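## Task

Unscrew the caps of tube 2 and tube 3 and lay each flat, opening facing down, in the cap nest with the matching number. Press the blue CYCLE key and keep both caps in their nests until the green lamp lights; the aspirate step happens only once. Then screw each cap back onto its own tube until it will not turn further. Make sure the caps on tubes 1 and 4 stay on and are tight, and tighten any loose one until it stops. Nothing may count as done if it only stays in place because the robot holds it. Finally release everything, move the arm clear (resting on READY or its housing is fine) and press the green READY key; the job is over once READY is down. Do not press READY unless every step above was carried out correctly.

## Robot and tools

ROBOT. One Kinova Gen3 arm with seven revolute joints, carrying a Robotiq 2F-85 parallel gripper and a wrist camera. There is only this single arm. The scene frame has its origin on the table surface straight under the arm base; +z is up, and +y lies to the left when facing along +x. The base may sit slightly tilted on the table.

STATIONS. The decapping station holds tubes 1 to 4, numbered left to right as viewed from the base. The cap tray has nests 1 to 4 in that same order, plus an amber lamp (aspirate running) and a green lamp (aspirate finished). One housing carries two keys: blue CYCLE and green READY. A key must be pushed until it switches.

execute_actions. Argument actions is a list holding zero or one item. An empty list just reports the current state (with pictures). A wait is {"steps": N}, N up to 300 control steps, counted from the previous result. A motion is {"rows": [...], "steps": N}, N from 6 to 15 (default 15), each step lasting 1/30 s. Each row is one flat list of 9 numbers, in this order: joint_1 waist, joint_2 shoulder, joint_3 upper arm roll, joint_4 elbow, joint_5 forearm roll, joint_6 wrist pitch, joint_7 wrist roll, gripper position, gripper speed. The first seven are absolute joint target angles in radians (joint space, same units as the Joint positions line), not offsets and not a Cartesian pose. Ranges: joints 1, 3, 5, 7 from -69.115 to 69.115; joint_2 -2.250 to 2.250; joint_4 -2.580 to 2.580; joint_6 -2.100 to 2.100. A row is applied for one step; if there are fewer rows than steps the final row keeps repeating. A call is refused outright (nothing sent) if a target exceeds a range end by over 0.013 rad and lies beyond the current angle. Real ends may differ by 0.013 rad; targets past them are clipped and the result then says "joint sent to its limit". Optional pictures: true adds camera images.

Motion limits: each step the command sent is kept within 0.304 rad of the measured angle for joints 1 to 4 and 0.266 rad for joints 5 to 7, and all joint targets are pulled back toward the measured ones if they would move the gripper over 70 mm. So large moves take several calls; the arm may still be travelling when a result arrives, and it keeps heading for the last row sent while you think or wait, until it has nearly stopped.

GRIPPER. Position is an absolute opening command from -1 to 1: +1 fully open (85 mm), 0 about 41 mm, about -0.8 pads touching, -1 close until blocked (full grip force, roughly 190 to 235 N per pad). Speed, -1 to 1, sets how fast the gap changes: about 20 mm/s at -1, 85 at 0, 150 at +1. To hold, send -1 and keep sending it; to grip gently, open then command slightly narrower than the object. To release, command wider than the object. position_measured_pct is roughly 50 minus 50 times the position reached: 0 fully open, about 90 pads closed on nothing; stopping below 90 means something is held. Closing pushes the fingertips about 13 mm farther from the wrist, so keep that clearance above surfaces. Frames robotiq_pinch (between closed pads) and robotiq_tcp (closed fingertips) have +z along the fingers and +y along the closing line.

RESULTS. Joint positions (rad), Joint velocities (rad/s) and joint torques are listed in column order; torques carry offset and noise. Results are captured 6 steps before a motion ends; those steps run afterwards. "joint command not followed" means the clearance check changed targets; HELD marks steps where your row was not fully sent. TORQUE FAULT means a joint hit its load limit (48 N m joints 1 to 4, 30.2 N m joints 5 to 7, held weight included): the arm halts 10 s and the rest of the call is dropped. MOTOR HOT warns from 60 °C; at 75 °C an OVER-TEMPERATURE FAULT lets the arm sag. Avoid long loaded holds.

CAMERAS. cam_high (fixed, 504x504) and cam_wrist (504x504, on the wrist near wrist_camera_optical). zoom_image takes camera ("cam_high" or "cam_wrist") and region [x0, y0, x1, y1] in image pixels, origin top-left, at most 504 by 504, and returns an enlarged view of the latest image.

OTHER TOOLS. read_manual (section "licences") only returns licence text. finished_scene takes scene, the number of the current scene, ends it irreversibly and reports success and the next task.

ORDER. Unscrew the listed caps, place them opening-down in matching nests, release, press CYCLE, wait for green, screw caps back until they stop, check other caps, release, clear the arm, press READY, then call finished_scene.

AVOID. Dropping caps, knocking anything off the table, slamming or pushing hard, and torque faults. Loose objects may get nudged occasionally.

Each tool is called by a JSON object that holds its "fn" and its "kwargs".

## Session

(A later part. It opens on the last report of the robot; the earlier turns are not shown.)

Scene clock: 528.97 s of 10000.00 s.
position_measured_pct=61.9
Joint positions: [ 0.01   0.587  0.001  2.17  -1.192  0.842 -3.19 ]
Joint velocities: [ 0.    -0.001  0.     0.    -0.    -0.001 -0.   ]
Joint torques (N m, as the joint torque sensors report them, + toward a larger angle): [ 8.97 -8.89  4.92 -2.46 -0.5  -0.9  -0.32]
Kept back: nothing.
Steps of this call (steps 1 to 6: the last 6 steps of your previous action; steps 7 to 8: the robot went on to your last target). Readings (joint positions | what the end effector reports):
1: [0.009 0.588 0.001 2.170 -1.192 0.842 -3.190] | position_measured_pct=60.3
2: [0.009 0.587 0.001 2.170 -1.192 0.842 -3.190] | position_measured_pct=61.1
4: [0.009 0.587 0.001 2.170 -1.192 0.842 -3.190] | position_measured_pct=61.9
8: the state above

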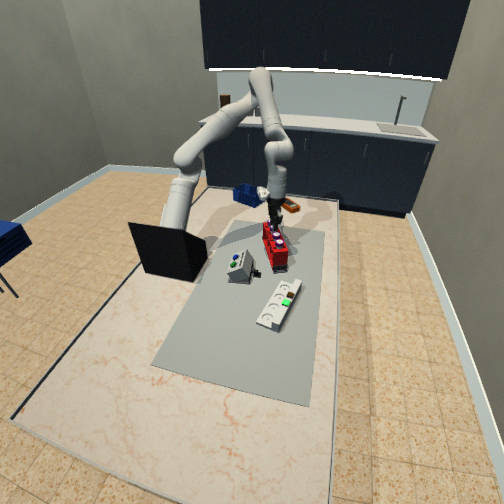

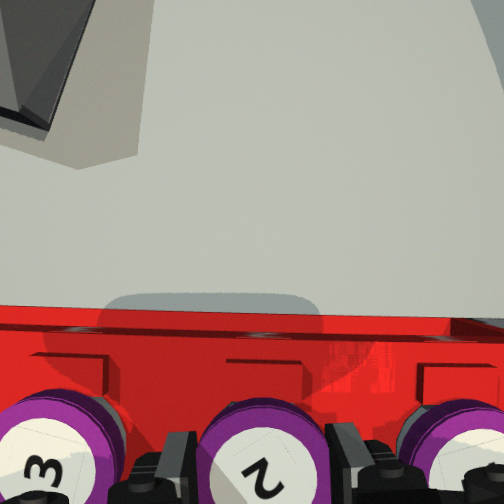

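{"fn": "execute_actions", "kwargs": {"actions": [{"rows":[[0.00873,0.58770,0.0005,2.16944,-1.19150,0.84170,-3.190,-1,-0.4],[0.00902,0.58663,0.0005,2.16950,-1.19050,0.84216,-3.190,-1,-0.4]],"steps":12}]}}

{"fn": "execute_actions", "kwargs": {"actions": [{"steps":8}]}}

Scene clock: 530.33 s of 10000.00 s.
position_measured_pct=61.9
Joint positions: [ 0.009  0.586  0.001  2.169 -1.191  0.842 -3.19 ]
Joint velocities: [-0.001  0.     0.001 -0.     0.001 -0.001  0.   ]
Joint torques (N m, as the joint torque sensors report them, + toward a larger angle): [  9.81 -10.26   5.33  -1.91  -0.09  -0.26  -0.27]
Steps of this call (steps 1 to 15: the robot went on to your last target; steps 16 to 35: nothing new was sent; steps 36 to 41: the first 6 steps of this action). Readings (joint positions | what the end effector reports):
36: [0.010 0.587 0.001 2.170 -1.192 0.842 -3.190] | position_measured_pct=61.9
37: [0.010 0.586 0.001 2.170 -1.191 0.842 -3.190] | position_measured_pct=61.9
39: [0.009 0.586 0.001 2.170 -1.191 0.842 -3.190] | position_measured_pct=61.9
41: the state above

Scene clock: 530.60 s of 10000.00 s.
position_measured_pct=61.9
Joint positions: [ 0.009  0.586  0.001  2.169 -1.191  0.842 -3.19 ]
Joint velocities: [-0.001 -0.     0.    -0.     0.002  0.    -0.   ]
Joint torques (N m, as the joint torque sensors report them, + toward a larger angle): [ 9.67 -9.96  5.32 -1.8  -0.11 -0.27 -0.35]
Kept back: nothing.
Steps of this call (steps 1 to 6: the last 6 steps of your previous action; steps 7 to 8: the robot went on to your last target). Readings (joint positions | what the end effector reports):
1: [0.009 0.586 0.001 2.169 -1.191 0.842 -3.190] | position_measured_pct=61.9
2: [0.009 0.586 0.001 2.169 -1.191 0.842 -3.190] | position_measured_pct=61.9
4: [0.009 0.586 0.001 2.169 -1.191 0.842 -3.190] | position_measured_pct=61.9
8: the state above

{"fn": "execute_actions", "kwargs": {"actions": [{"rows":[[0.00862,0.58700,0.0005,2.16962,-1.19121,0.84183,-3.190,-1,-0.4],[0.00862,0.58700,0.0005,2.16962,-1.19121,0.84183,-3.190,-1,-0.4],[0.00862,0.58700,0.0005,2.16962,-1.19121,0.84183,-3.190,-1,-0.4],[0.00862,0.58700,0.0005,2.16962,-1.19121,0.84183,-3.50,-1,-0.4]],"steps":15}]}}

{"fn": "execute_actions", "kwargs": {"actions": [{"steps":10}]}}

Scene clock: 531.47 s of 10000.00 s.
position_measured_pct=61.9
Joint positions: [ 0.009  0.586  0.001  2.17  -1.191  0.842 -3.33 ]
Joint velocities: [-0.    -0.001  0.001 -0.001  0.001  0.    -1.214]
Joint torques (N m, as the joint torque sensors report them, + toward a larger angle): [ 9.63 -9.8   5.15 -2.3  -0.3  -0.27 -0.57]
Steps of this call (steps 1 to 15: the robot went on to your last target; steps 16 to 17: nothing new was sent; steps 18 to 26: the first 9 steps of this action). Readings (joint positions | what the end effector reports):
18: [0.009 0.587 0.001 2.169 -1.191 0.842 -3.190] | position_measured_pct=61.9
19: [0.009 0.587 0.001 2.169 -1.191 0.842 -3.190] | position_measured_pct=61.9
21: [0.009 0.586 0.001 2.170 -1.191 0.842 -3.191] | position_measured_pct=61.9
25: [0.009 0.586 0.001 2.170 -1.191 0.842 -3.290] | position_measured_pct=61.9
26: the state above

Scene clock: 531.80 s of 10000.00 s.
position_measured_pct=61.9
Joint positions: [ 0.009  0.586  0.001  2.17  -1.191  0.842 -3.5  ]
Joint velocities: [ 0.001  0.002  0.     0.001 -0.002  0.    -0.   ]
Joint torques (N m, as the joint torque sensors report them, + toward a larger angle): [ 9.54 -9.74  5.18 -2.09 -0.34 -0.37 -0.28]
Kept back: nothing.
Steps of this call (steps 1 to 6: the last 6 steps of your previous action; steps 7 to 10: the robot went on to your last target). Readings (joint positions | what the end effector reports):
1: [0.009 0.586 0.001 2.170 -1.191 0.842 -3.371] | position_measured_pct=61.9
2: [0.009 0.586 0.001 2.170 -1.191 0.842 -3.411] | position_measured_pct=61.9
4: [0.009 0.586 0.001 2.170 -1.191 0.842 -3.476] | position_measured_pct=61.9
8: [0.009 0.586 0.001 2.170 -1.191 0.842 -3.500] | position_measured_pct=61.9
10: the state above

{"fn": "execute_actions", "kwargs": {"actions": [{"rows":[[0.00862,0.58700,0.0005,2.16962,-1.19121,0.84183,-4.10,-1,-0.4]],"steps":14}]}}

{"fn": "execute_actions", "kwargs": {"actions": [{"rows":[[0.00862,0.58700,0.0005,2.16962,-1.19121,0.84183,-4.10,-1,-0.4]],"steps":8}]}}

{"fn": "execute_actions", "kwargs": {"actions": [{"steps":8}]}}

Scene clock: 532.37 s of 10000.00 s.
position_measured_pct=61.9
Joint positions: [ 0.009  0.586  0.001  2.17  -1.191  0.842 -3.721]
Joint velocities: [ 0.001 -0.     0.    -0.003 -0.002 -0.001 -1.215]
Joint torques (N m, as the joint torque sensors report them, + toward a larger angle): [ 9.46 -9.57  5.33 -2.21 -0.35 -0.38 -0.36]
Steps of this call (steps 1 to 9: the robot went on to your last target; steps 10 to 17: the first 8 steps of this action). Readings (joint positions | what the end effector reports):
10: [0.009 0.586 0.001 2.170 -1.191 0.842 -3.501] | position_measured_pct=61.9
11: [0.009 0.586 0.001 2.170 -1.191 0.842 -3.511] | position_measured_pct=61.9
13: [0.009 0.586 0.001 2.170 -1.191 0.842 -3.561] | position_measured_pct=61.9
17: the state above

Scene clock: 532.63 s of 10000.00 s.
position_measured_pct=61.9
Joint positions: [ 0.009  0.587  0.001  2.169 -1.191  0.842 -4.043]
Joint velocities: [-0.001  0.001 -0.    -0.002 -0.001 -0.002 -1.017]
Joint torques (N m, as the joint torque sensors report them, + toward a larger angle): [ 9.54 -9.87  5.3  -1.44 -0.35 -0.19 -0.62]
Steps of this call (steps 1 to 6: the last 6 steps of your previous action; steps 7 to 8: the first 2 steps of this action). Readings (joint positions | what the end effector reports):
7: [0.009 0.587 0.001 2.169 -1.191 0.842 -4.006] | position_measured_pct=61.9
8: the state above

Scene clock: 532.90 s of 10000.00 s.
position_measured_pct=61.9
Joint positions: [ 0.009  0.587  0.001  2.169 -1.191  0.842 -4.099]
Joint velocities: [-0.001 -0.     0.    -0.001 -0.001 -0.     0.   ]
Joint torques (N m, as the joint torque sensors report them, + toward a larger angle): [ 9.64 -9.92  5.34 -1.45 -0.32 -0.2  -0.59]
Kept back: nothing.
Steps of this call (steps 1 to 6: the last 6 steps of your previous action; steps 7 to 8: the robot went on to your last target). Readings (joint positions | what the end effector reports):
1: [0.009 0.587 0.001 2.169 -1.191 0.842 -4.072] | position_measured_pct=61.9
2: [0.009 0.587 0.001 2.169 -1.191 0.842 -4.090] | position_measured_pct=61.9
4: [0.009 0.587 0.001 2.169 -1.191 0.842 -4.099] | position_measured_pct=61.9
8: the state above

{"fn": "execute_actions", "kwargs": {"actions": [{"rows":[[0.00831,0.58730,0.0005,2.16971,-1.19178,0.84158,-5.80,-1,-0.4]],"steps":15}]}}

{"fn": "execute_actions", "kwargs": {"actions": [{"rows":[[0.00762,0.58795,0.0005,2.16992,-1.19303,0.84101,-5.80,-1,-0.4]],"steps":15}]}}

{"fn": "execute_actions", "kwargs": {"actions": [{"rows":[[0.00685,0.58867,0.0005,2.17014,-1.19442,0.84038,-5.80,-1,-0.4]],"steps":15}]}}

{"fn": "execute_actions", "kwargs": {"actions": [{"steps":12}]}}

Scene clock: 534.77 s of 10000.00 s.
position_measured_pct=61.9
Joint positions: [ 0.009  0.587  0.001  2.169 -1.191  0.842 -4.361]
Joint velocities: [ 0.001  0.002 -0.    -0.002 -0.003 -0.001 -1.216]
Joint torques (N m, as the joint torque sensors report them, + toward a larger angle): [  9.79 -10.04   5.44  -1.54  -0.22  -0.13  -0.64]
Steps of this call (steps 1 to 30: the robot went on to your last target; steps 31 to 47: nothing new was sent; steps 48 to 56: the first 9 steps of this action). Readings (joint positions | what the end effector reports):
48: [0.009 0.587 0.001 2.169 -1.191 0.842 -4.101] | position_measured_pct=61.9
49: [0.009 0.587 0.001 2.169 -1.191 0.842 -4.110] | position_measured_pct=61.9
51: [0.009 0.587 0.001 2.169 -1.191 0.842 -4.161] | position_measured_pct=61.9
55: [0.009 0.587 0.001 2.169 -1.191 0.842 -4.321] | position_measured_pct=61.9
56: the state above

Scene clock: 535.27 s of 10000.00 s.
position_measured_pct=61.9
Joint positions: [ 0.008  0.588  0.001  2.169 -1.193  0.841 -4.971]
Joint velocities: [-0.003 -0.    -0.001  0.001 -0.002 -0.001 -1.216]
Joint torques (N m, as the joint torque sensors report them, + toward a larger angle): [  9.73 -10.17   5.47  -1.39  -0.34  -0.29  -0.54]
Steps of this call (steps 1 to 6: the last 6 steps of your previous action; steps 7 to 15: the first 9 steps of this action). Readings (joint positions | what the end effector reports):
7: [0.008 0.587 0.001 2.169 -1.192 0.841 -4.646] | position_measured_pct=61.9
8: [0.008 0.587 0.001 2.169 -1.192 0.841 -4.687] | position_measured_pct=61.9
10: [0.008 0.588 0.001 2.169 -1.192 0.841 -4.768] | position_measured_pct=61.9
14: [0.008 0.588 0.001 2.169 -1.193 0.841 -4.930] | position_measured_pct=61.9
15: the state above

Scene clock: 535.77 s of 10000.00 s.
position_measured_pct=61.9
Joint positions: [ 0.007  0.588  0.001  2.169 -1.194  0.841 -5.581]
Joint velocities: [-0.001  0.001  0.001  0.    -0.001 -0.002 -1.217]
Joint torques (N m, as the joint torque sensors report them, + toward a larger angle): [  9.88 -10.29   5.41  -1.12  -0.03  -0.44  -0.69]
Steps of this call (steps 1 to 6: the last 6 steps of your previous action; steps 7 to 15: the first 9 steps of this action). Readings (joint positions | what the end effector reports):
7: [0.008 0.588 0.000 2.169 -1.193 0.841 -5.256] | position_measured_pct=61.9
8: [0.008 0.588 0.000 2.169 -1.193 0.841 -5.296] | position_measured_pct=61.9
10: [0.008 0.588 0.001 2.169 -1.194 0.841 -5.378] | position_measured_pct=61.9
14: [0.007 0.588 0.001 2.169 -1.194 0.841 -5.540] | position_measured_pct=61.9
15: the state above

Scene clock: 536.17 s of 10000.00 s.
position_measured_pct=61.9
Joint positions: [ 0.007  0.589  0.001  2.169 -1.194  0.84  -5.799]
Joint velocities: [-0.001  0.    -0.     0.001  0.001  0.    -0.001]
Joint torques (N m, as the joint torque sensors report them, + toward a larger angle): [  9.85 -10.27   5.43  -1.01  -0.18  -0.29  -0.69]
Kept back: nothing.
Steps of this call (steps 1 to 6: the last 6 steps of your previous action; steps 7 to 12: the robot went on to your last target). Readings (joint positions | what the end effector reports):
1: [0.007 0.588 0.001 2.169 -1.194 0.841 -5.622] | position_measured_pct=61.9
2: [0.007 0.589 0.001 2.169 -1.194 0.840 -5.662] | position_measured_pct=61.9
4: [0.007 0.589 0.001 2.169 -1.194 0.840 -5.741] | position_measured_pct=61.9
8: [0.007 0.589 0.001 2.169 -1.194 0.840 -5.799] | position_measured_pct=61.9
12: the state above

{"fn": "execute_actions", "kwargs": {"actions": [{"rows":[[0.00609,0.58970,0.0005,2.16940,-1.19526,0.84000,-7.95,-1,-0.4]],"steps":15}]}}

{"fn": "execute_actions", "kwargs": {"actions": [{"rows":[[0.00535,0.59041,0.0005,2.16962,-1.19662,0.83939,-7.95,-1,-0.4]],"steps":15}]}}

{"fn": "execute_actions", "kwargs": {"actions": [{"rows":[[0.00458,0.59102,0.0005,2.17017,-1.19818,0.83868,-7.95,-1,-0.4]],"steps":15}]}}

{"fn": "execute_actions", "kwargs": {"actions": [{"rows":[[0.00401,0.59145,0.0005,2.17066,-1.19938,0.83814,-7.95,-1,-0.4]],"steps":15}]}}

{"fn": "execute_actions", "kwargs": {"actions": [{"steps":8}]}}

Scene clock: 537.70 s of 10000.00 s.
position_measured_pct=61.9
Joint positions: [ 0.007  0.589  0.001  2.168 -1.195  0.841 -6.061]
Joint velocities: [-0.002  0.005 -0.001 -0.    -0.003 -0.003 -1.215]
Joint torques (N m, as the joint torque sensors report them, + toward a larger angle): [  9.47 -10.01   5.84  -0.91  -0.44  -0.61  -1.28]
Steps of this call (steps 1 to 30: the robot went on to your last target; steps 31 to 37: nothing new was sent; steps 38 to 46: the first 9 steps of this action). Readings (joint positions | what the end effector reports):
38: [0.007 0.589 0.001 2.169 -1.194 0.840 -5.801] | position_measured_pct=61.9
39: [0.007 0.589 0.001 2.169 -1.194 0.840 -5.810] | position_measured_pct=61.9
41: [0.007 0.589 0.001 2.169 -1.195 0.840 -5.860] | position_measured_pct=61.9
45: [0.007 0.589 0.001 2.168 -1.195 0.841 -6.020] | position_measured_pct=61.9
46: the state above

Scene clock: 538.20 s of 10000.00 s.
position_measured_pct=61.9
Joint positions: [ 0.006  0.59   0.001  2.169 -1.196  0.84  -6.67 ]
Joint velocities: [-0.001  0.003 -0.001  0.003 -0.004 -0.002 -1.215]
Joint torques (N m, as the joint torque sensors report them, + toward a larger angle): [  9.35 -10.08   5.53  -1.13  -0.42  -0.66  -1.09]
Steps of this call (steps 1 to 6: the last 6 steps of your previous action; steps 7 to 15: the first 9 steps of this action). Readings (joint positions | what the end effector reports):
7: [0.007 0.590 0.000 2.168 -1.195 0.841 -6.345] | position_measured_pct=61.9
8: [0.006 0.590 0.000 2.168 -1.195 0.841 -6.386] | position_measured_pct=61.9
10: [0.006 0.590 0.000 2.168 -1.195 0.841 -6.467] | position_measured_pct=61.9
14: [0.006 0.590 0.001 2.169 -1.196 0.841 -6.630] | position_measured_pct=61.9
15: the state above

Scene clock: 538.70 s of 10000.00 s.
position_measured_pct=61.9
Joint positions: [ 0.006  0.59   0.001  2.169 -1.198  0.839 -7.28 ]
Joint velocities: [-0.002  0.001 -0.001  0.001 -0.003 -0.005 -1.217]
Joint torques (N m, as the joint torque sensors report them, + toward a larger angle): [ 9.12 -9.79  5.27 -1.42 -0.2  -0.54 -1.17]
Steps of this call (steps 1 to 6: the last 6 steps of your previous action; steps 7 to 15: the first 9 steps of this action). Readings (joint positions | what the end effector reports):
7: [0.006 0.590 0.001 2.169 -1.196 0.840 -6.955] | position_measured_pct=61.9
8: [0.006 0.590 0.001 2.169 -1.197 0.840 -6.995] | position_measured_pct=61.9
10: [0.006 0.590 0.001 2.169 -1.197 0.840 -7.077] | position_measured_pct=61.9
14: [0.006 0.590 0.001 2.169 -1.198 0.840 -7.239] | position_measured_pct=61.9
15: the state above

Scene clock: 539.20 s of 10000.00 s.
position_measured_pct=61.9
Joint positions: [ 0.005  0.59   0.001  2.17  -1.199  0.838 -7.888]
Joint velocities: [-0.    -0.002  0.001  0.002 -0.002 -0.001 -1.068]
Joint torques (N m, as the joint torque sensors report them, + toward a larger angle): [ 8.92 -9.19  5.09 -2.17 -0.08 -0.25 -0.82]
Steps of this call (steps 1 to 6: the last 6 steps of your previous action; steps 7 to 15: the first 9 steps of this action). Readings (joint positions | what the end effector reports):
7: [0.006 0.590 0.001 2.170 -1.198 0.839 -7.564] | position_measured_pct=61.9
8: [0.006 0.591 0.001 2.170 -1.199 0.839 -7.605] | position_measured_pct=61.9
10: [0.005 0.591 0.001 2.170 -1.199 0.839 -7.686] | position_measured_pct=61.9
14: [0.005 0.590 0.001 2.170 -1.199 0.838 -7.849] | position_measured_pct=61.9
15: the state above

Scene clock: 539.47 s of 10000.00 s.
position_measured_pct=61.9
Joint positions: [ 0.005  0.59   0.001  2.171 -1.199  0.838 -7.949]
Joint velocities: [-0.001 -0.002  0.001 -0.001  0.    -0.     0.   ]
Joint torques (N m, as the joint torque sensors report them, + toward a larger angle): [ 9.14 -9.38  5.11 -1.89 -0.23 -0.24 -1.06]
Kept back: nothing.
Steps of this call (steps 1 to 6: the last 6 steps of your previous action; steps 7 to 8: the robot went on to your last target). Readings (joint positions | what the end effector reports):
1: [0.005 0.590 0.001 2.170 -1.199 0.838 -7.919] | position_measured_pct=61.9
2: [0.005 0.590 0.001 2.171 -1.199 0.838 -7.938] | position_measured_pct=61.9
4: [0.005 0.590 0.001 2.171 -1.199 0.838 -7.948] | position_measured_pct=61.9
8: the state above

{"fn": "execute_actions", "kwargs": {"actions": [{"rows":[[0.00468,0.59082,0.0005,2.17046,-1.19817,0.83869,-7.95,-1,-0.4],[0.00468,0.59082,0.0005,2.17046,-1.19817,0.83869,-7.95,-1,-0.4],[0.00468,0.59082,0.0005,2.17046,-1.19817,0.83869,-7.95,-1,-0.4],[0.00468,0.59082,0.0005,2.17046,-1.19817,0.83869,-7.95,-1,-0.4],[0.00460,0.59090,0.0005,2.17048,-1.19830,0.83863,-8.10,-1,-0.4]],"steps":15}]}}

{"fn": "execute_actions", "kwargs": {"actions": [{"steps":10}]}}

Scene clock: 541.13 s of 10000.00 s.
position_measured_pct=61.9
Joint positions: [ 0.005  0.59   0.001  2.17  -1.198  0.838 -8.045]
Joint velocities: [-0.001  0.001 -0.    -0.001 -0.001 -0.001 -0.976]
Joint torques (N m, as the joint torque sensors report them, + toward a larger angle): [ 9.55 -9.84  5.26 -1.67 -0.24 -0.11 -1.24]
Steps of this call (steps 1 to 30: the robot went on to your last target; steps 31 to 41: nothing new was sent; steps 42 to 50: the first 9 steps of this action). Readings (joint positions | what the end effector reports):
42: [0.005 0.590 0.001 2.171 -1.199 0.838 -7.949] | position_measured_pct=61.9
43: [0.005 0.590 0.001 2.170 -1.199 0.838 -7.949] | position_measured_pct=61.9
45: [0.005 0.590 0.001 2.170 -1.199 0.838 -7.949] | position_measured_pct=61.9
49: [0.005 0.590 0.001 2.170 -1.198 0.838 -8.010] | position_measured_pct=61.9
50: the state above

Scene clock: 541.47 s of 10000.00 s.
position_measured_pct=61.9
Joint positions: [ 0.005  0.59   0.001  2.17  -1.198  0.838 -8.098]
Joint velocities: [-0.001 -0.001  0.     0.    -0.    -0.001 -0.   ]
Joint torques (N m, as the joint torque sensors report them, + toward a larger angle): [ 9.5  -9.8   5.27 -1.81 -0.17  0.1  -1.07]
Kept back: nothing.
Steps of this call (steps 1 to 6: the last 6 steps of your previous action; steps 7 to 10: the robot went on to your last target). Readings (joint positions | what the end effector reports):
1: [0.005 0.590 0.001 2.170 -1.198 0.838 -8.073] | position_measured_pct=61.9
2: [0.005 0.590 0.001 2.170 -1.198 0.838 -8.090] | position_measured_pct=61.9
4: [0.005 0.590 0.001 2.170 -1.198 0.838 -8.098] | position_measured_pct=61.9
8: [0.005 0.590 0.001 2.170 -1.198 0.838 -8.098] | position_measured_pct=61.9
10: the state above

{"fn": "execute_actions", "kwargs": {"actions": [{"rows":[[0.00443,0.59105,0.0005,2.17053,-1.19862,0.83848,-8.30,-1,-0.4]],"steps":14}]}}

{"fn": "execute_actions", "kwargs": {"actions": [{"steps":8}]}}

Scene clock: 542.20 s of 10000.00 s.
position_measured_pct=61.9
Joint positions: [ 0.005  0.59   0.001  2.17  -1.197  0.838 -8.285]
Joint velocities: [-0.001 -0.012 -0.006 -0.012  0.029  0.011 -0.407]
Joint torques (N m, as the joint torque sensors report them, + toward a larger angle): [10.16 -7.9   5.67 -0.65 -1.29 -0.05 -2.27]
Steps of this call (steps 1 to 14: the robot went on to your last target; steps 15 to 22: the first 8 steps of this action). Readings (joint positions | what the end effector reports):
15: [0.005 0.590 0.001 2.170 -1.198 0.838 -8.100] | position_measured_pct=61.9
16: [0.005 0.590 0.001 2.170 -1.198 0.838 -8.109] | position_measured_pct=61.9
18: [0.005 0.590 0.001 2.170 -1.198 0.838 -8.160] | position_measured_pct=61.9
22: the state above

Scene clock: 542.47 s of 10000.00 s.
position_measured_pct=61.9
Joint positions: [ 0.004  0.589  0.     2.169 -1.195  0.837 -8.296]
Joint velocities: [-0.     0.     0.     0.001 -0.    -0.    -0.   ]
Joint torques (N m, as the joint torque sensors report them, + toward a larger angle): [10.22 -8.61  5.62 -0.83 -1.68  0.33 -2.38]
Kept back: nothing.
Steps of this call (steps 1 to 6: the last 6 steps of your previous action; steps 7 to 8: the robot went on to your last target). Readings (joint positions | what the end effector reports):
1: [0.005 0.589 0.000 2.169 -1.196 0.838 -8.294] | position_measured_pct=61.9
2: [0.004 0.589 0.000 2.169 -1.196 0.838 -8.295] | position_measured_pct=61.9
4: [0.004 0.589 0.000 2.169 -1.195 0.837 -8.296] | position_measured_pct=61.9
8: the state above

{"fn": "execute_actions", "kwargs": {"actions": [{"rows":[[0.00443,0.59105,0.0005,2.17053,-1.19862,0.83848,-8.23,-1,-0.4]],"steps":10}]}}

{"fn": "execute_actions", "kwargs": {"actions": [{"steps":8}]}}

Scene clock: 543.07 s of 10000.00 s.
position_measured_pct=61.9
Joint positions: [ 0.005  0.589  0.001  2.17  -1.198  0.838 -8.248]
Joint velocities: [ 0.012  0.012  0.011  0.02  -0.052  0.016  0.477]
Joint torques (N m, as the joint torque sensors report them, + toward a larger angle): [ 8.88 -9.81  4.78 -2.75  0.05 -0.25  0.25]
Steps of this call (steps 1 to 14: the robot went on to your last target; steps 15 to 18: the first 4 steps of this action). Readings (joint positions | what the end effector reports):
15: [0.004 0.589 0.000 2.169 -1.195 0.837 -8.294] | position_measured_pct=61.9
16: [0.004 0.589 0.001 2.169 -1.196 0.837 -8.285] | position_measured_pct=61.9
18: the state above

Scene clock: 543.33 s of 10000.00 s.
position_measured_pct=61.9
Joint positions: [ 0.006  0.591  0.001  2.171 -1.202  0.84  -8.233]
Joint velocities: [ 0.001  0.002 -0.     0.001  0.001  0.001  0.001]
Joint torques (N m, as the joint torque sensors report them, + toward a larger angle): [ 8.68 -9.95  4.71 -2.7   1.16 -1.01  1.21]
Kept back: nothing.
Steps of this call (steps 1 to 6: the last 6 steps of your previous action; steps 7 to 8: the robot went on to your last target). Readings (joint positions | what the end effector reports):
1: [0.005 0.590 0.001 2.171 -1.200 0.839 -8.237] | position_measured_pct=61.9
2: [0.005 0.590 0.002 2.171 -1.201 0.839 -8.234] | position_measured_pct=61.9
4: [0.006 0.590 0.002 2.172 -1.202 0.839 -8.233] | position_measured_pct=61.9
8: the state above

{"fn": "execute_actions", "kwargs": {"actions": [{"rows":[[0.00443,0.59105,0.0005,2.17053,-1.19862,0.83848,-8.262,-1,-0.4]],"steps":10}]}}

{"fn": "execute_actions", "kwargs": {"actions": [{"rows":[[0.00443,0.59105,0.0005,2.17053,-1.19862,0.83848,-8.285,-1,-0.4]],"steps":12}]}}

{"fn": "execute_actions", "kwargs": {"actions": [{"steps":8}]}}

Scene clock: 544.00 s of 10000.00 s.
position_measured_pct=61.9
Joint positions: [ 0.006  0.59   0.001  2.171 -1.2    0.839 -8.261]
Joint velocities: [-0.007 -0.008 -0.005 -0.01   0.026 -0.009 -0.057]
Joint torques (N m, as the joint torque sensors report them, + toward a larger angle): [ 9.48 -9.09  5.25 -1.54 -0.2  -0.42 -0.69]
Steps of this call (steps 1 to 16: the robot went on to your last target; steps 17 to 20: the first 4 steps of this action). Readings (joint positions | what the end effector reports):
17: [0.006 0.591 0.001 2.171 -1.202 0.840 -8.235] | position_measured_pct=61.9
18: [0.006 0.591 0.001 2.171 -1.201 0.839 -8.243] | position_measured_pct=61.9
20: the state above

Scene clock: 544.40 s of 10000.00 s.
position_measured_pct=61.9
Joint positions: [ 0.005  0.589  0.001  2.17  -1.197  0.838 -8.282]
Joint velocities: [-0.002 -0.001  0.001 -0.001  0.002 -0.001 -0.001]
Joint torques (N m, as the joint torque sensors report them, + toward a larger angle): [ 9.98 -8.72  5.42 -1.15 -1.05 -0.08 -1.75]
Steps of this call (steps 1 to 6: the last 6 steps of your previous action; steps 7 to 12: the first 6 steps of this action). Readings (joint positions | what the end effector reports):
7: [0.005 0.590 0.001 2.170 -1.199 0.838 -8.263] | position_measured_pct=61.9
8: [0.005 0.590 0.001 2.170 -1.198 0.838 -8.271] | position_measured_pct=61.9
10: [0.005 0.589 0.001 2.170 -1.197 0.838 -8.282] | position_measured_pct=61.9
12: the state above

Scene clock: 544.67 s of 10000.00 s.
position_measured_pct=61.9
Joint positions: [ 0.004  0.589  0.001  2.17  -1.197  0.838 -8.282]
Joint velocities: [ 0.001 -0.001 -0.     0.002 -0.002  0.     0.   ]
Joint torques (N m, as the joint torque sensors report them, + toward a larger angle): [ 9.93 -8.81  5.44 -1.1  -1.11  0.07 -1.71]
Kept back: nothing.
Steps of this call (steps 1 to 6: the last 6 steps of your previous action; steps 7 to 8: the robot went on to your last target). Readings (joint positions | what the end effector reports):
1: [0.005 0.589 0.001 2.170 -1.197 0.838 -8.282] | position_measured_pct=61.9
2: [0.005 0.589 0.001 2.170 -1.197 0.838 -8.282] | position_measured_pct=61.9
4: [0.005 0.589 0.001 2.170 -1.197 0.838 -8.282] | position_measured_pct=61.9
8: the state above

{"fn": "execute_actions", "kwargs": {"actions": [{"rows":[[0.00443,0.59105,0.0005,2.17053,-1.19862,0.83848,-8.263,-1,-0.4],[0.00443,0.59105,0.0005,2.17053,-1.19862,0.83848,-8.263,-1,-0.4],[0.00443,0.59105,0.0005,2.17053,-1.19862,0.83848,-8.263,-1,-0.4],[0.00443,0.59105,0.0005,2.17053,-1.19862,0.83848,-8.263,-1,-0.4],[0.00443,0.59105,0.0005,2.17053,-1.19862,0.83848,-8.263,-1,-0.4],[0.00443,0.59105,0.0005,2.17053,-1.19862,0.83848,-8.263,0.04,-0.4]],"steps":15}]}}

{"fn": "execute_actions", "kwargs": {"actions": [{"steps":8}], "pictures": true}}

Scene clock: 545.43 s of 10000.00 s.
position_measured_pct=58.3
Joint positions: [ 0.004  0.591  0.     2.17  -1.199  0.838 -8.263]
Joint velocities: [-0.003  0.011  0.     0.005  0.006  0.001 -0.008]
Joint torques (N m, as the joint torque sensors report them, + toward a larger angle): [ 10.13 -10.88   5.84  -1.63  -0.02   0.09  -0.45]
Steps of this call (steps 1 to 14: the robot went on to your last target; steps 15 to 23: the first 9 steps of this action). Readings (joint positions | what the end effector reports):
15: [0.004 0.589 0.001 2.170 -1.197 0.838 -8.281] | position_measured_pct=61.9
16: [0.005 0.589 0.001 2.170 -1.197 0.838 -8.273] | position_measured_pct=61.9
18: [0.005 0.590 0.001 2.170 -1.198 0.838 -8.263] | position_measured_pct=61.9
22: [0.005 0.591 0.000 2.170 -1.199 0.838 -8.263] | position_measured_pct=60.3
23: the state above

Scene clock: 545.70 s of 10000.00 s.
position_measured_pct=48.0
Joint positions: [ 0.004  0.591  0.001  2.171 -1.199  0.838 -8.263]
Joint velocities: [-0.001  0.001  0.    -0.    -0.001  0.    -0.001]
Joint torques (N m, as the joint torque sensors report them, + toward a larger angle): [ 10.03 -10.08   5.53  -2.03  -0.26  -0.33  -0.31]
Kept back: nothing.
Steps of this call (steps 1 to 6: the last 6 steps of your previous action; steps 7 to 8: the robot went on to your last target). Readings (joint positions | what the end effector reports):
1: [0.004 0.591 0.000 2.170 -1.199 0.838 -8.263] | position_measured_pct=56.7
2: [0.004 0.591 0.000 2.170 -1.199 0.838 -8.263] | position_measured_pct=54.8
4: [0.004 0.591 0.000 2.170 -1.199 0.838 -8.263] | position_measured_pct=50.8
8: the state above

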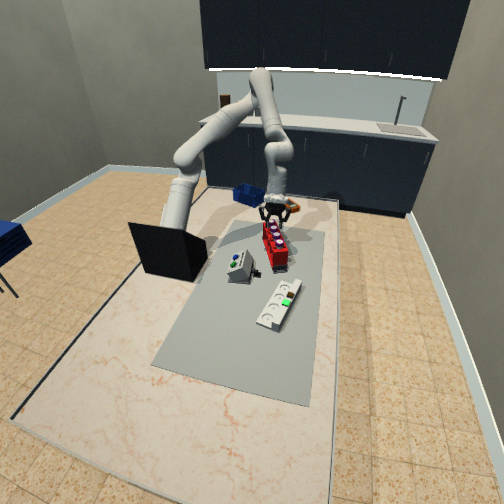

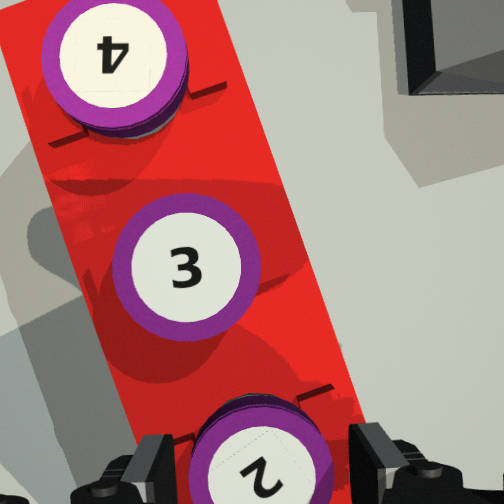

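{"fn": "execute_actions", "kwargs": {"actions": [{"rows":[[0.00443,0.59105,0.0005,2.17053,-1.19862,0.83848,-8.22,0.3,0.3],[0.00443,0.59105,0.0005,2.17053,-1.19862,0.83848,-8.18,0.3,0.3],[0.00443,0.59105,0.0005,2.17053,-1.19862,0.83848,-8.14,0.3,0.3],[-0.02215,0.56263,0.0005,2.18210,-1.20517,0.83441,-8.11,0.3,0.3],[-0.04873,0.53420,0.0005,2.19367,-1.21172,0.83034,-8.09,0.3,0.3],[-0.07531,0.50578,0.0005,2.20524,-1.21826,0.82627,-8.081,0.3,0.3],[-0.10189,0.47735,0.0005,2.21681,-1.22481,0.82220,-8.081,0.3,0.3]],"steps":15}]}}

{"fn": "execute_actions", "kwargs": {"actions": [{"rows":[[-0.10189,0.47735,0.0005,2.21681,-1.22481,0.82220,-8.081,0.04,0.3]],"steps":10}]}}

{"fn": "execute_actions", "kwargs": {"actions": [{"steps":8}], "pictures": true}}

{"fn": "zoom_image", "kwargs": {"camera": "cam_wrist", "region": [195, 410, 335, 504]}}

Scene clock: 549.83 s of 10000.00 s.
position_measured_pct=35.3
Joint positions: [-0.059  0.523  0.002  2.196 -1.212  0.829 -8.09 ]
Joint velocities: [-0.582 -0.638 -0.046  0.259 -0.169 -0.052  0.231]
Joint torques (N m, as the joint torque sensors report them, + toward a larger angle): [10.04 -9.75  5.03 -1.02  0.03 -0.44 -0.46]
Steps of this call (steps 1 to 15: the robot went on to your last target; steps 16 to 115: nothing new was sent; steps 116 to 124: the first 9 steps of this action). Readings (joint positions | what the end effector reports):
116: [0.004 0.591 0.000 2.171 -1.199 0.838 -8.262] | position_measured_pct=48.0
117: [0.004 0.591 0.000 2.171 -1.199 0.838 -8.252] | position_measured_pct=47.2
119: [0.004 0.591 0.001 2.171 -1.199 0.838 -8.202] | position_measured_pct=42.1
123: [-0.038 0.546 0.002 2.187 -1.207 0.832 -8.100] | position_measured_pct=35.3
124: the state above

Scene clock: 550.17 s of 10000.00 s.
position_measured_pct=40.5
Joint positions: [-0.1    0.479  0.     2.217 -1.225  0.822 -8.081]
Joint velocities: [-0.014 -0.014 -0.     0.002  0.001 -0.     0.   ]
Joint torques (N m, as the joint torque sensors report them, + toward a larger angle): [ 9.02 -9.84  5.44 -1.75 -0.31 -0.42 -0.27]
Steps of this call (steps 1 to 6: the last 6 steps of your previous action; steps 7 to 10: the first 4 steps of this action). Readings (joint positions | what the end effector reports):
7: [-0.099 0.481 0.000 2.217 -1.225 0.822 -8.081] | position_measured_pct=34.9
8: [-0.099 0.480 0.000 2.217 -1.225 0.822 -8.081] | position_measured_pct=35.7
10: the state above

Scene clock: 550.43 s of 10000.00 s.
position_measured_pct=47.6
Joint positions: [-0.102  0.477  0.     2.217 -1.225  0.822 -8.081]
Joint velocities: [-0.001 -0.001  0.    -0.     0.001  0.    -0.   ]
Joint torques (N m, as the joint torque sensors report them, + toward a larger angle): [ 9.08 -9.99  5.29 -1.66 -0.25 -0.3  -0.31]
Kept back: nothing.
Steps of this call (steps 1 to 6: the last 6 steps of your previous action; steps 7 to 8: the robot went on to your last target). Readings (joint positions | what the end effector reports):
1: [-0.101 0.478 0.000 2.217 -1.225 0.822 -8.081] | position_measured_pct=43.7
2: [-0.101 0.478 0.000 2.217 -1.225 0.822 -8.081] | position_measured_pct=45.6
4: [-0.101 0.478 0.000 2.217 -1.225 0.822 -8.081] | position_measured_pct=47.2
8: the state above

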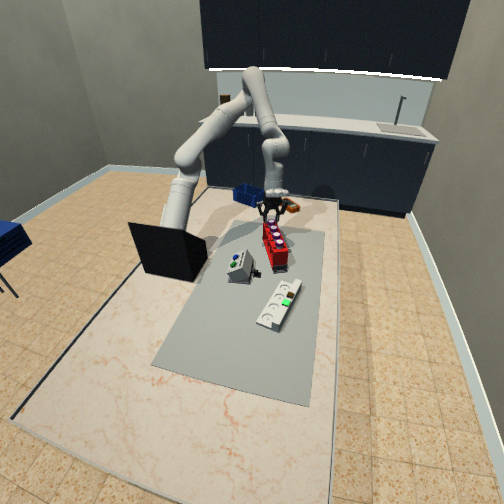

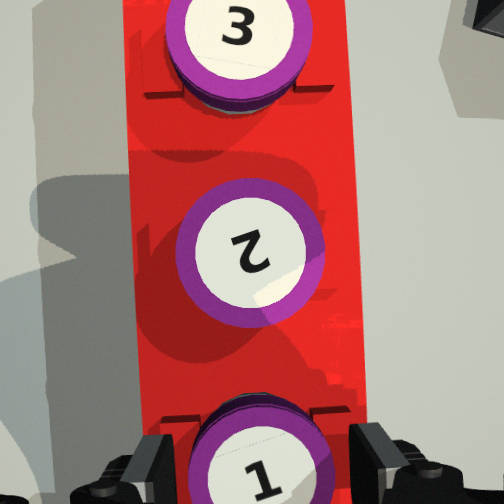

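Region (195, 410, 335, 504) of cam_wrist's 504x504 image, scaled by 3.600; it fills the top 338 rows of this view, and the rest is white.

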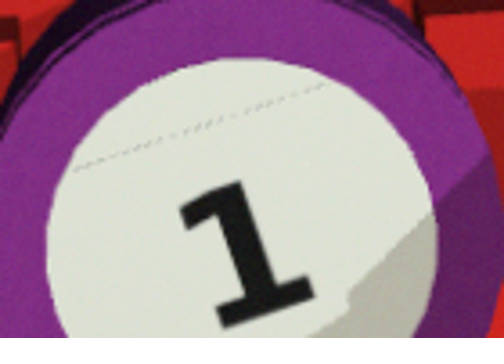

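{"fn": "execute_actions", "kwargs": {"actions": [{"rows":[[-0.10041,0.47929,0.0005,2.21524,-1.22400,0.82268,-8.081,0.04,0.3]],"steps":12}]}}

{"fn": "execute_actions", "kwargs": {"actions": [{"steps":8}], "pictures": true}}

{"fn": "zoom_image", "kwargs": {"camera": "cam_wrist", "region": [195, 410, 335, 504]}}

Scene clock: 551.87 s of 10000.00 s.
position_measured_pct=48.0
Joint positions: [-0.101  0.479  0.001  2.215 -1.224  0.823 -8.081]
Joint velocities: [-0.001 -0.001 -0.    -0.002 -0.001 -0.     0.   ]
Joint torques (N m, as the joint torque sensors report them, + toward a larger angle): [ 9.06 -9.98  5.28 -1.58 -0.27 -0.32 -0.23]
Steps of this call (steps 1 to 15: the robot went on to your last target; steps 16 to 37: nothing new was sent; steps 38 to 43: the first 6 steps of this action). Readings (joint positions | what the end effector reports):
38: [-0.101 0.478 0.000 2.216 -1.225 0.822 -8.081] | position_measured_pct=48.0
39: [-0.101 0.479 0.000 2.216 -1.224 0.823 -8.081] | position_measured_pct=48.0
41: [-0.101 0.479 0.001 2.215 -1.224 0.823 -8.081] | position_measured_pct=48.0
43: the state above

Scene clock: 552.13 s of 10000.00 s.
position_measured_pct=48.0
Joint positions: [-0.1    0.479  0.001  2.215 -1.224  0.823 -8.081]
Joint velocities: [ 0.001  0.     0.     0.    -0.     0.    -0.   ]
Joint torques (N m, as the joint torque sensors report them, + toward a larger angle): [ 8.96 -9.85  5.37 -1.64 -0.29 -0.29 -0.32]
Kept back: nothing.
Steps of this call (steps 1 to 6: the last 6 steps of your previous action; steps 7 to 8: the robot went on to your last target). Readings (joint positions | what the end effector reports):
1: [-0.100 0.479 0.001 2.215 -1.224 0.823 -8.081] | position_measured_pct=48.0
2: [-0.100 0.479 0.000 2.215 -1.224 0.823 -8.081] | position_measured_pct=48.0
4: [-0.100 0.479 0.001 2.215 -1.224 0.823 -8.081] | position_measured_pct=48.0
8: the state above

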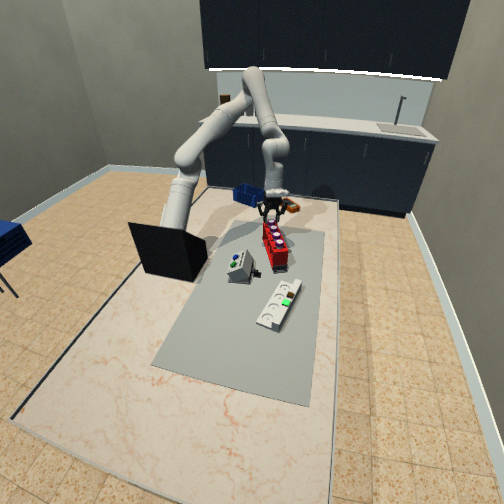

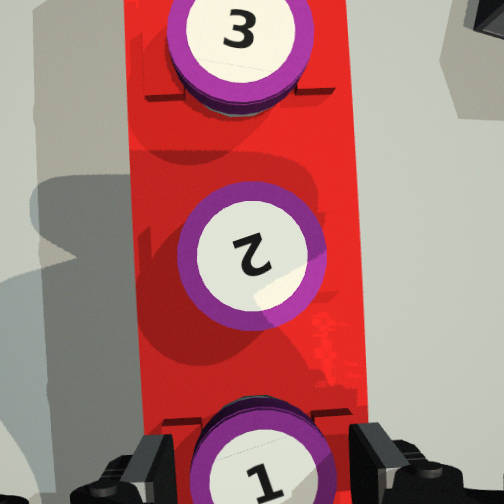

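Region (195, 410, 335, 504) of cam_wrist's 504x504 image, scaled by 3.600; it fills the top 338 rows of this view, and the rest is white.

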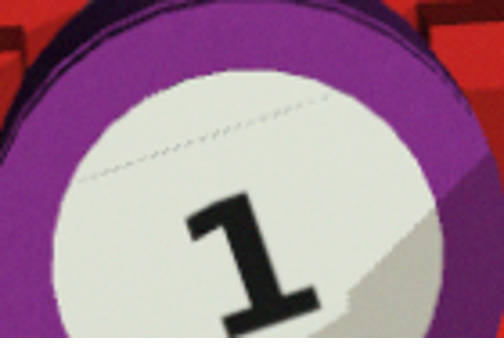

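{"fn": "execute_actions", "kwargs": {"actions": [{"rows":[[-0.10041,0.47929,0.0005,2.21524,-1.22400,0.82268,-8.081,-1,-0.4],[-0.10041,0.47929,0.0005,2.21524,-1.22400,0.82268,-8.081,-1,-0.4],[-0.10041,0.47929,0.0005,2.21524,-1.22400,0.82268,-8.081,-1,-0.4],[-0.10041,0.47929,0.0005,2.21524,-1.22400,0.82268,-8.081,-1,-0.4],[-0.10041,0.47929,0.0005,2.21524,-1.22400,0.82268,-8.081,-1,-0.4],[-0.09999,0.47890,0.0005,2.21513,-1.22324,0.82302,-8.081,-1,-0.4],[-0.09958,0.47850,0.0005,2.21502,-1.22249,0.82336,-8.081,-1,-0.4],[-0.09916,0.47811,0.0005,2.21490,-1.22173,0.82370,-8.081,-1,-0.4]],"steps":15}]}}

{"fn": "execute_actions", "kwargs": {"actions": [{"steps":10}]}}

Scene clock: 553.77 s of 10000.00 s.
position_measured_pct=59.1
Joint positions: [-0.099  0.478  0.     2.215 -1.222  0.824 -8.081]
Joint velocities: [ 0.005 -0.003  0.004 -0.004  0.007  0.007 -0.003]
Joint torques (N m, as the joint torque sensors report them, + toward a larger angle): [ 9.07 -9.69  5.18 -1.69  0.11 -0.38 -0.14]
Steps of this call (steps 1 to 15: the robot went on to your last target; steps 16 to 40: nothing new was sent; steps 41 to 49: the first 9 steps of this action). Readings (joint positions | what the end effector reports):
41: [-0.100 0.479 0.001 2.215 -1.224 0.823 -8.081] | position_measured_pct=48.0
42: [-0.100 0.479 0.001 2.215 -1.224 0.823 -8.081] | position_measured_pct=48.4
44: [-0.100 0.479 0.001 2.215 -1.224 0.823 -8.081] | position_measured_pct=51.2
48: [-0.099 0.478 0.000 2.215 -1.223 0.823 -8.081] | position_measured_pct=58.3
49: the state above

Scene clock: 554.10 s of 10000.00 s.
position_measured_pct=61.5
Joint positions: [-0.099  0.478  0.001  2.215 -1.222  0.824 -8.081]
Joint velocities: [-0.    -0.     0.    -0.001  0.     0.     0.   ]
Joint torques (N m, as the joint torque sensors report them, + toward a larger angle): [ 8.63 -9.55  5.14 -1.63 -0.12 -0.52 -0.21]
Kept back: nothing.
Steps of this call (steps 1 to 6: the last 6 steps of your previous action; steps 7 to 10: the robot went on to your last target). Readings (joint positions | what the end effector reports):
1: [-0.099 0.478 0.001 2.215 -1.222 0.824 -8.081] | position_measured_pct=59.9
2: [-0.099 0.478 0.001 2.215 -1.222 0.824 -8.081] | position_measured_pct=60.7
4: [-0.099 0.478 0.001 2.215 -1.222 0.824 -8.081] | position_measured_pct=61.5
8: [-0.099 0.478 0.001 2.215 -1.222 0.824 -8.081] | position_measured_pct=61.5
10: the state above

{"fn": "execute_actions", "kwargs": {"actions": [{"rows":[[-0.09916,0.47811,0.0005,2.21490,-1.22173,0.82370,-8.111,-1,-0.4]],"steps":12}]}}

{"fn": "execute_actions", "kwargs": {"actions": [{"steps":8}]}}

Scene clock: 557.27 s of 10000.00 s.
position_measured_pct=61.5
Joint positions: [-0.099  0.478  0.001  2.215 -1.222  0.824 -8.111]
Joint velocities: [ 0.    -0.     0.    -0.001  0.    -0.    -0.001]
Joint torques (N m, as the joint torque sensors report them, + toward a larger angle): [ 8.92 -9.43  5.34 -1.63 -0.32 -0.43 -0.38]
Steps of this call (steps 1 to 15: the robot went on to your last target; steps 16 to 89: nothing new was sent; steps 90 to 95: the first 6 steps of this action). Readings (joint positions | what the end effector reports):
90: [-0.099 0.478 0.001 2.215 -1.222 0.824 -8.083] | position_measured_pct=61.5
91: [-0.099 0.478 0.001 2.215 -1.222 0.824 -8.091] | position_measured_pct=61.5
93: [-0.099 0.478 0.001 2.215 -1.222 0.824 -8.109] | position_measured_pct=61.5
95: the state above

Scene clock: 557.53 s of 10000.00 s.
position_measured_pct=61.5
Joint positions: [-0.099  0.478  0.001  2.215 -1.222  0.824 -8.111]
Joint velocities: [-0.001 -0.     0.    -0.    -0.     0.     0.   ]
Joint torques (N m, as the joint torque sensors report them, + toward a larger angle): [ 8.83 -9.56  5.2  -1.55 -0.26 -0.5  -0.41]
Kept back: nothing.
Steps of this call (steps 1 to 6: the last 6 steps of your previous action; steps 7 to 8: the robot went on to your last target). Readings (joint positions | what the end effector reports):
1: [-0.099 0.478 0.001 2.215 -1.222 0.824 -8.111] | position_measured_pct=61.5
2: [-0.099 0.478 0.001 2.215 -1.222 0.824 -8.111] | position_measured_pct=61.5
4: [-0.099 0.478 0.001 2.215 -1.222 0.824 -8.111] | position_measured_pct=61.5
8: the state above

{"fn": "zoom_image", "kwargs": {"camera": "cam_wrist", "region": [160, 0, 340, 330]}}

Region (160, 0, 340, 330) of cam_wrist's 504x504 image, scaled by 1.527; it fills the left 275 columns of this view, and the rest is white.

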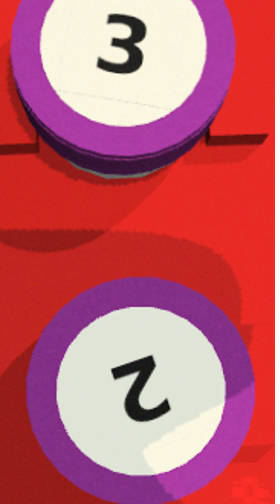

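{"fn": "execute_actions", "kwargs": {"actions": [{"rows":[[-0.09916,0.47811,0.0005,2.21490,-1.22173,0.82370,-8.27,-1,-0.4]],"steps":10}]}}

{"fn": "execute_actions", "kwargs": {"actions": [{"steps":8}]}}

Scene clock: 562.37 s of 10000.00 s.
position_measured_pct=61.5
Joint positions: [-0.099  0.478  0.001  2.215 -1.221  0.824 -8.172]
Joint velocities: [-0.    -0.001  0.    -0.     0.001  0.    -1.076]
Joint torques (N m, as the joint torque sensors report them, + toward a larger angle): [ 8.86 -9.61  5.26 -1.56 -0.36 -0.41 -0.49]
Steps of this call (steps 1 to 15: the robot went on to your last target; steps 16 to 141: nothing new was sent; steps 142 to 145: the first 4 steps of this action). Readings (joint positions | what the end effector reports):
142: [-0.099 0.478 0.001 2.215 -1.222 0.824 -8.112] | position_measured_pct=61.5
143: [-0.099 0.478 0.001 2.215 -1.222 0.824 -8.121] | position_measured_pct=61.5
145: the state above

Scene clock: 562.63 s of 10000.00 s.
position_measured_pct=61.5
Joint positions: [-0.099  0.478  0.001  2.215 -1.221  0.824 -8.27 ]
Joint velocities: [ 0.    -0.    -0.    -0.002 -0.001 -0.     0.   ]
Joint torques (N m, as the joint torque sensors report them, + toward a larger angle): [ 8.78 -9.51  5.12 -1.53 -0.41 -0.51 -0.48]
Kept back: nothing.
Steps of this call (steps 1 to 6: the last 6 steps of your previous action; steps 7 to 8: the robot went on to your last target). Readings (joint positions | what the end effector reports):
1: [-0.099 0.478 0.001 2.215 -1.221 0.824 -8.209] | position_measured_pct=61.5
2: [-0.099 0.478 0.001 2.215 -1.221 0.824 -8.239] | position_measured_pct=61.5
4: [-0.099 0.478 0.001 2.215 -1.221 0.824 -8.268] | position_measured_pct=61.5
8: the state above

{"fn": "execute_actions", "kwargs": {"actions": [{"rows":[[-0.09916,0.47811,0.0005,2.21490,-1.22173,0.82370,-8.305,-1,-0.4]],"steps":6}]}}

{"fn": "execute_actions", "kwargs": {"actions": [{"steps":7}]}}

Scene clock: 562.80 s of 10000.00 s.
position_measured_pct=61.5
Joint positions: [-0.099  0.478  0.001  2.215 -1.221  0.824 -8.27 ]
Joint velocities: [ 0.002 -0.001 -0.001  0.001  0.001  0.    -0.001]
Joint torques (N m, as the joint torque sensors report them, + toward a larger angle): [ 8.74 -9.64  5.17 -1.41 -0.45 -0.54 -0.4 ]
Kept back: the last 6 steps of this action.
Steps of this call (steps 1 to 5: the robot went on to your last target). Readings (joint positions | what the end effector reports):
1: [-0.099 0.478 0.001 2.215 -1.221 0.824 -8.270] | position_measured_pct=61.5
2: [-0.099 0.478 0.001 2.215 -1.221 0.824 -8.270] | position_measured_pct=61.5
4: [-0.099 0.478 0.001 2.215 -1.221 0.824 -8.270] | position_measured_pct=61.5
5: the state above

Scene clock: 563.03 s of 10000.00 s.
position_measured_pct=61.5
Joint positions: [-0.099  0.478  0.001  2.215 -1.221  0.824 -8.304]
Joint velocities: [ 0.    -0.    -0.     0.001  0.     0.    -0.   ]
Joint torques (N m, as the joint torque sensors report them, + toward a larger angle): [ 8.91 -9.41  5.22 -1.41 -0.49 -0.51 -0.61]
Kept back: nothing.
Steps of this call (steps 1 to 6: the last 6 steps of your previous action; step 7: the robot went on to your last target). Readings (joint positions | what the end effector reports):
1: [-0.099 0.478 0.001 2.215 -1.221 0.824 -8.271] | position_measured_pct=61.5
2: [-0.099 0.478 0.001 2.215 -1.221 0.824 -8.280] | position_measured_pct=61.5
4: [-0.099 0.478 0.001 2.215 -1.221 0.824 -8.303] | position_measured_pct=61.5
7: the state above

{"fn": "execute_actions", "kwargs": {"actions": [{"rows":[[-0.09916,0.47811,0.0005,2.21490,-1.22173,0.82370,-8.34,-1,-0.4]],"steps":6}]}}

{"fn": "execute_actions", "kwargs": {"actions": [{"steps":7}]}}

Scene clock: 563.17 s of 10000.00 s.
position_measured_pct=61.5
Joint positions: [-0.099  0.478  0.001  2.215 -1.221  0.824 -8.304]
Joint velocities: [ 0.001 -0.     0.    -0.001 -0.     0.     0.   ]
Joint torques (N m, as the joint torque sensors report them, + toward a larger angle): [ 8.92 -9.47  5.24 -1.43 -0.49 -0.37 -0.6 ]
Kept back: the last 6 steps of this action.
Steps of this call (steps 1 to 4: the robot went on to your last target). Readings (joint positions | what the end effector reports):
1: [-0.099 0.478 0.001 2.215 -1.221 0.824 -8.304] | position_measured_pct=61.5
2: [-0.099 0.478 0.001 2.215 -1.221 0.824 -8.304] | position_measured_pct=61.5
4: the state above

Scene clock: 563.40 s of 10000.00 s.
position_measured_pct=61.5
Joint positions: [-0.1    0.477  0.     2.214 -1.219  0.823 -8.336]
Joint velocities: [-0.002 -0.001  0.001 -0.001  0.    -0.001 -0.001]
Joint torques (N m, as the joint torque sensors report them, + toward a larger angle): [ 9.26 -9.02  5.57 -0.73 -1.59  0.06 -1.96]
Kept back: nothing.
Steps of this call (steps 1 to 6: the last 6 steps of your previous action; step 7: the robot went on to your last target). Readings (joint positions | what the end effector reports):
1: [-0.099 0.478 0.001 2.215 -1.221 0.824 -8.306] | position_measured_pct=61.5
2: [-0.099 0.477 0.001 2.214 -1.221 0.824 -8.315] | position_measured_pct=61.5
4: [-0.099 0.477 0.000 2.214 -1.219 0.823 -8.335] | position_measured_pct=61.5
7: the state above

{"fn": "execute_actions", "kwargs": {"actions": [{"rows":[[-0.09916,0.47811,0.0005,2.21490,-1.22173,0.82370,-8.312,-1,-0.4],[-0.09916,0.47811,0.0005,2.21490,-1.22173,0.82370,-8.312,-1,-0.4],[-0.09916,0.47811,0.0005,2.21490,-1.22173,0.82370,-8.312,-1,-0.4],[-0.09916,0.47811,0.0005,2.21490,-1.22173,0.82370,-8.312,-1,-0.4],[-0.09916,0.47811,0.0005,2.21490,-1.22173,0.82370,-8.312,-1,-0.4],[-0.09916,0.47811,0.0005,2.21490,-1.22173,0.82370,-8.312,0.04,-0.4]],"steps":15}]}}

{"fn": "execute_actions", "kwargs": {"actions": [{"steps":8}], "pictures": true}}

Scene clock: 564.27 s of 10000.00 s.
position_measured_pct=58.3
Joint positions: [-0.1    0.479 -0.     2.214 -1.222  0.823 -8.312]
Joint velocities: [-0.005  0.008 -0.003 -0.004 -0.003 -0.001 -0.   ]
Joint torques (N m, as the joint torque sensors report them, + toward a larger angle): [ 10.12 -11.74   6.    -0.92   0.23   0.19  -0.46]
Steps of this call (steps 1 to 17: the robot went on to your last target; steps 18 to 26: the first 9 steps of this action). Readings (joint positions | what the end effector reports):
18: [-0.100 0.477 0.000 2.214 -1.219 0.823 -8.335] | position_measured_pct=61.5
19: [-0.100 0.477 0.000 2.214 -1.219 0.823 -8.326] | position_measured_pct=61.5
21: [-0.099 0.477 0.001 2.214 -1.221 0.824 -8.312] | position_measured_pct=61.5
25: [-0.100 0.478 0.000 2.214 -1.222 0.823 -8.312] | position_measured_pct=59.9
26: the state above

Scene clock: 564.53 s of 10000.00 s.
position_measured_pct=48.0
Joint positions: [-0.099  0.478  0.001  2.215 -1.222  0.824 -8.312]
Joint velocities: [ 0.001 -0.002 -0.     0.     0.    -0.    -0.   ]
Joint torques (N m, as the joint torque sensors report them, + toward a larger angle): [ 8.99 -9.87  5.39 -1.76 -0.21 -0.36 -0.22]
Kept back: nothing.
Steps of this call (steps 1 to 6: the last 6 steps of your previous action; steps 7 to 8: the robot went on to your last target). Readings (joint positions | what the end effector reports):
1: [-0.100 0.479 0.000 2.214 -1.222 0.823 -8.312] | position_measured_pct=56.3
2: [-0.100 0.479 0.000 2.215 -1.222 0.824 -8.312] | position_measured_pct=54.4
4: [-0.099 0.478 0.000 2.215 -1.222 0.824 -8.312] | position_measured_pct=50.8
8: the state above

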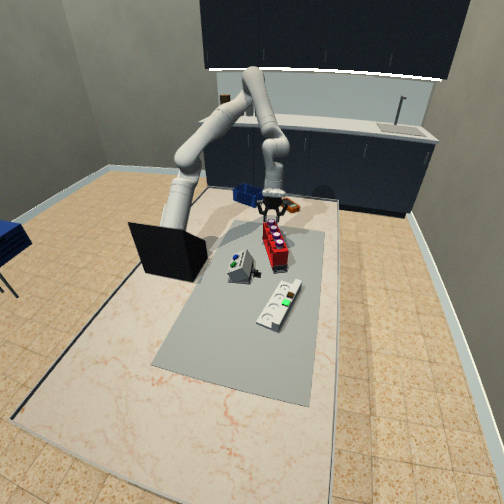

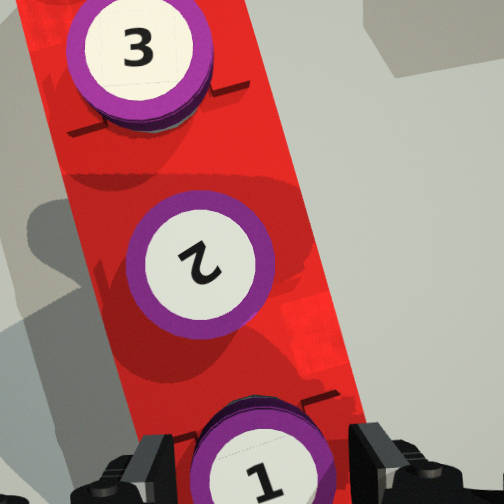

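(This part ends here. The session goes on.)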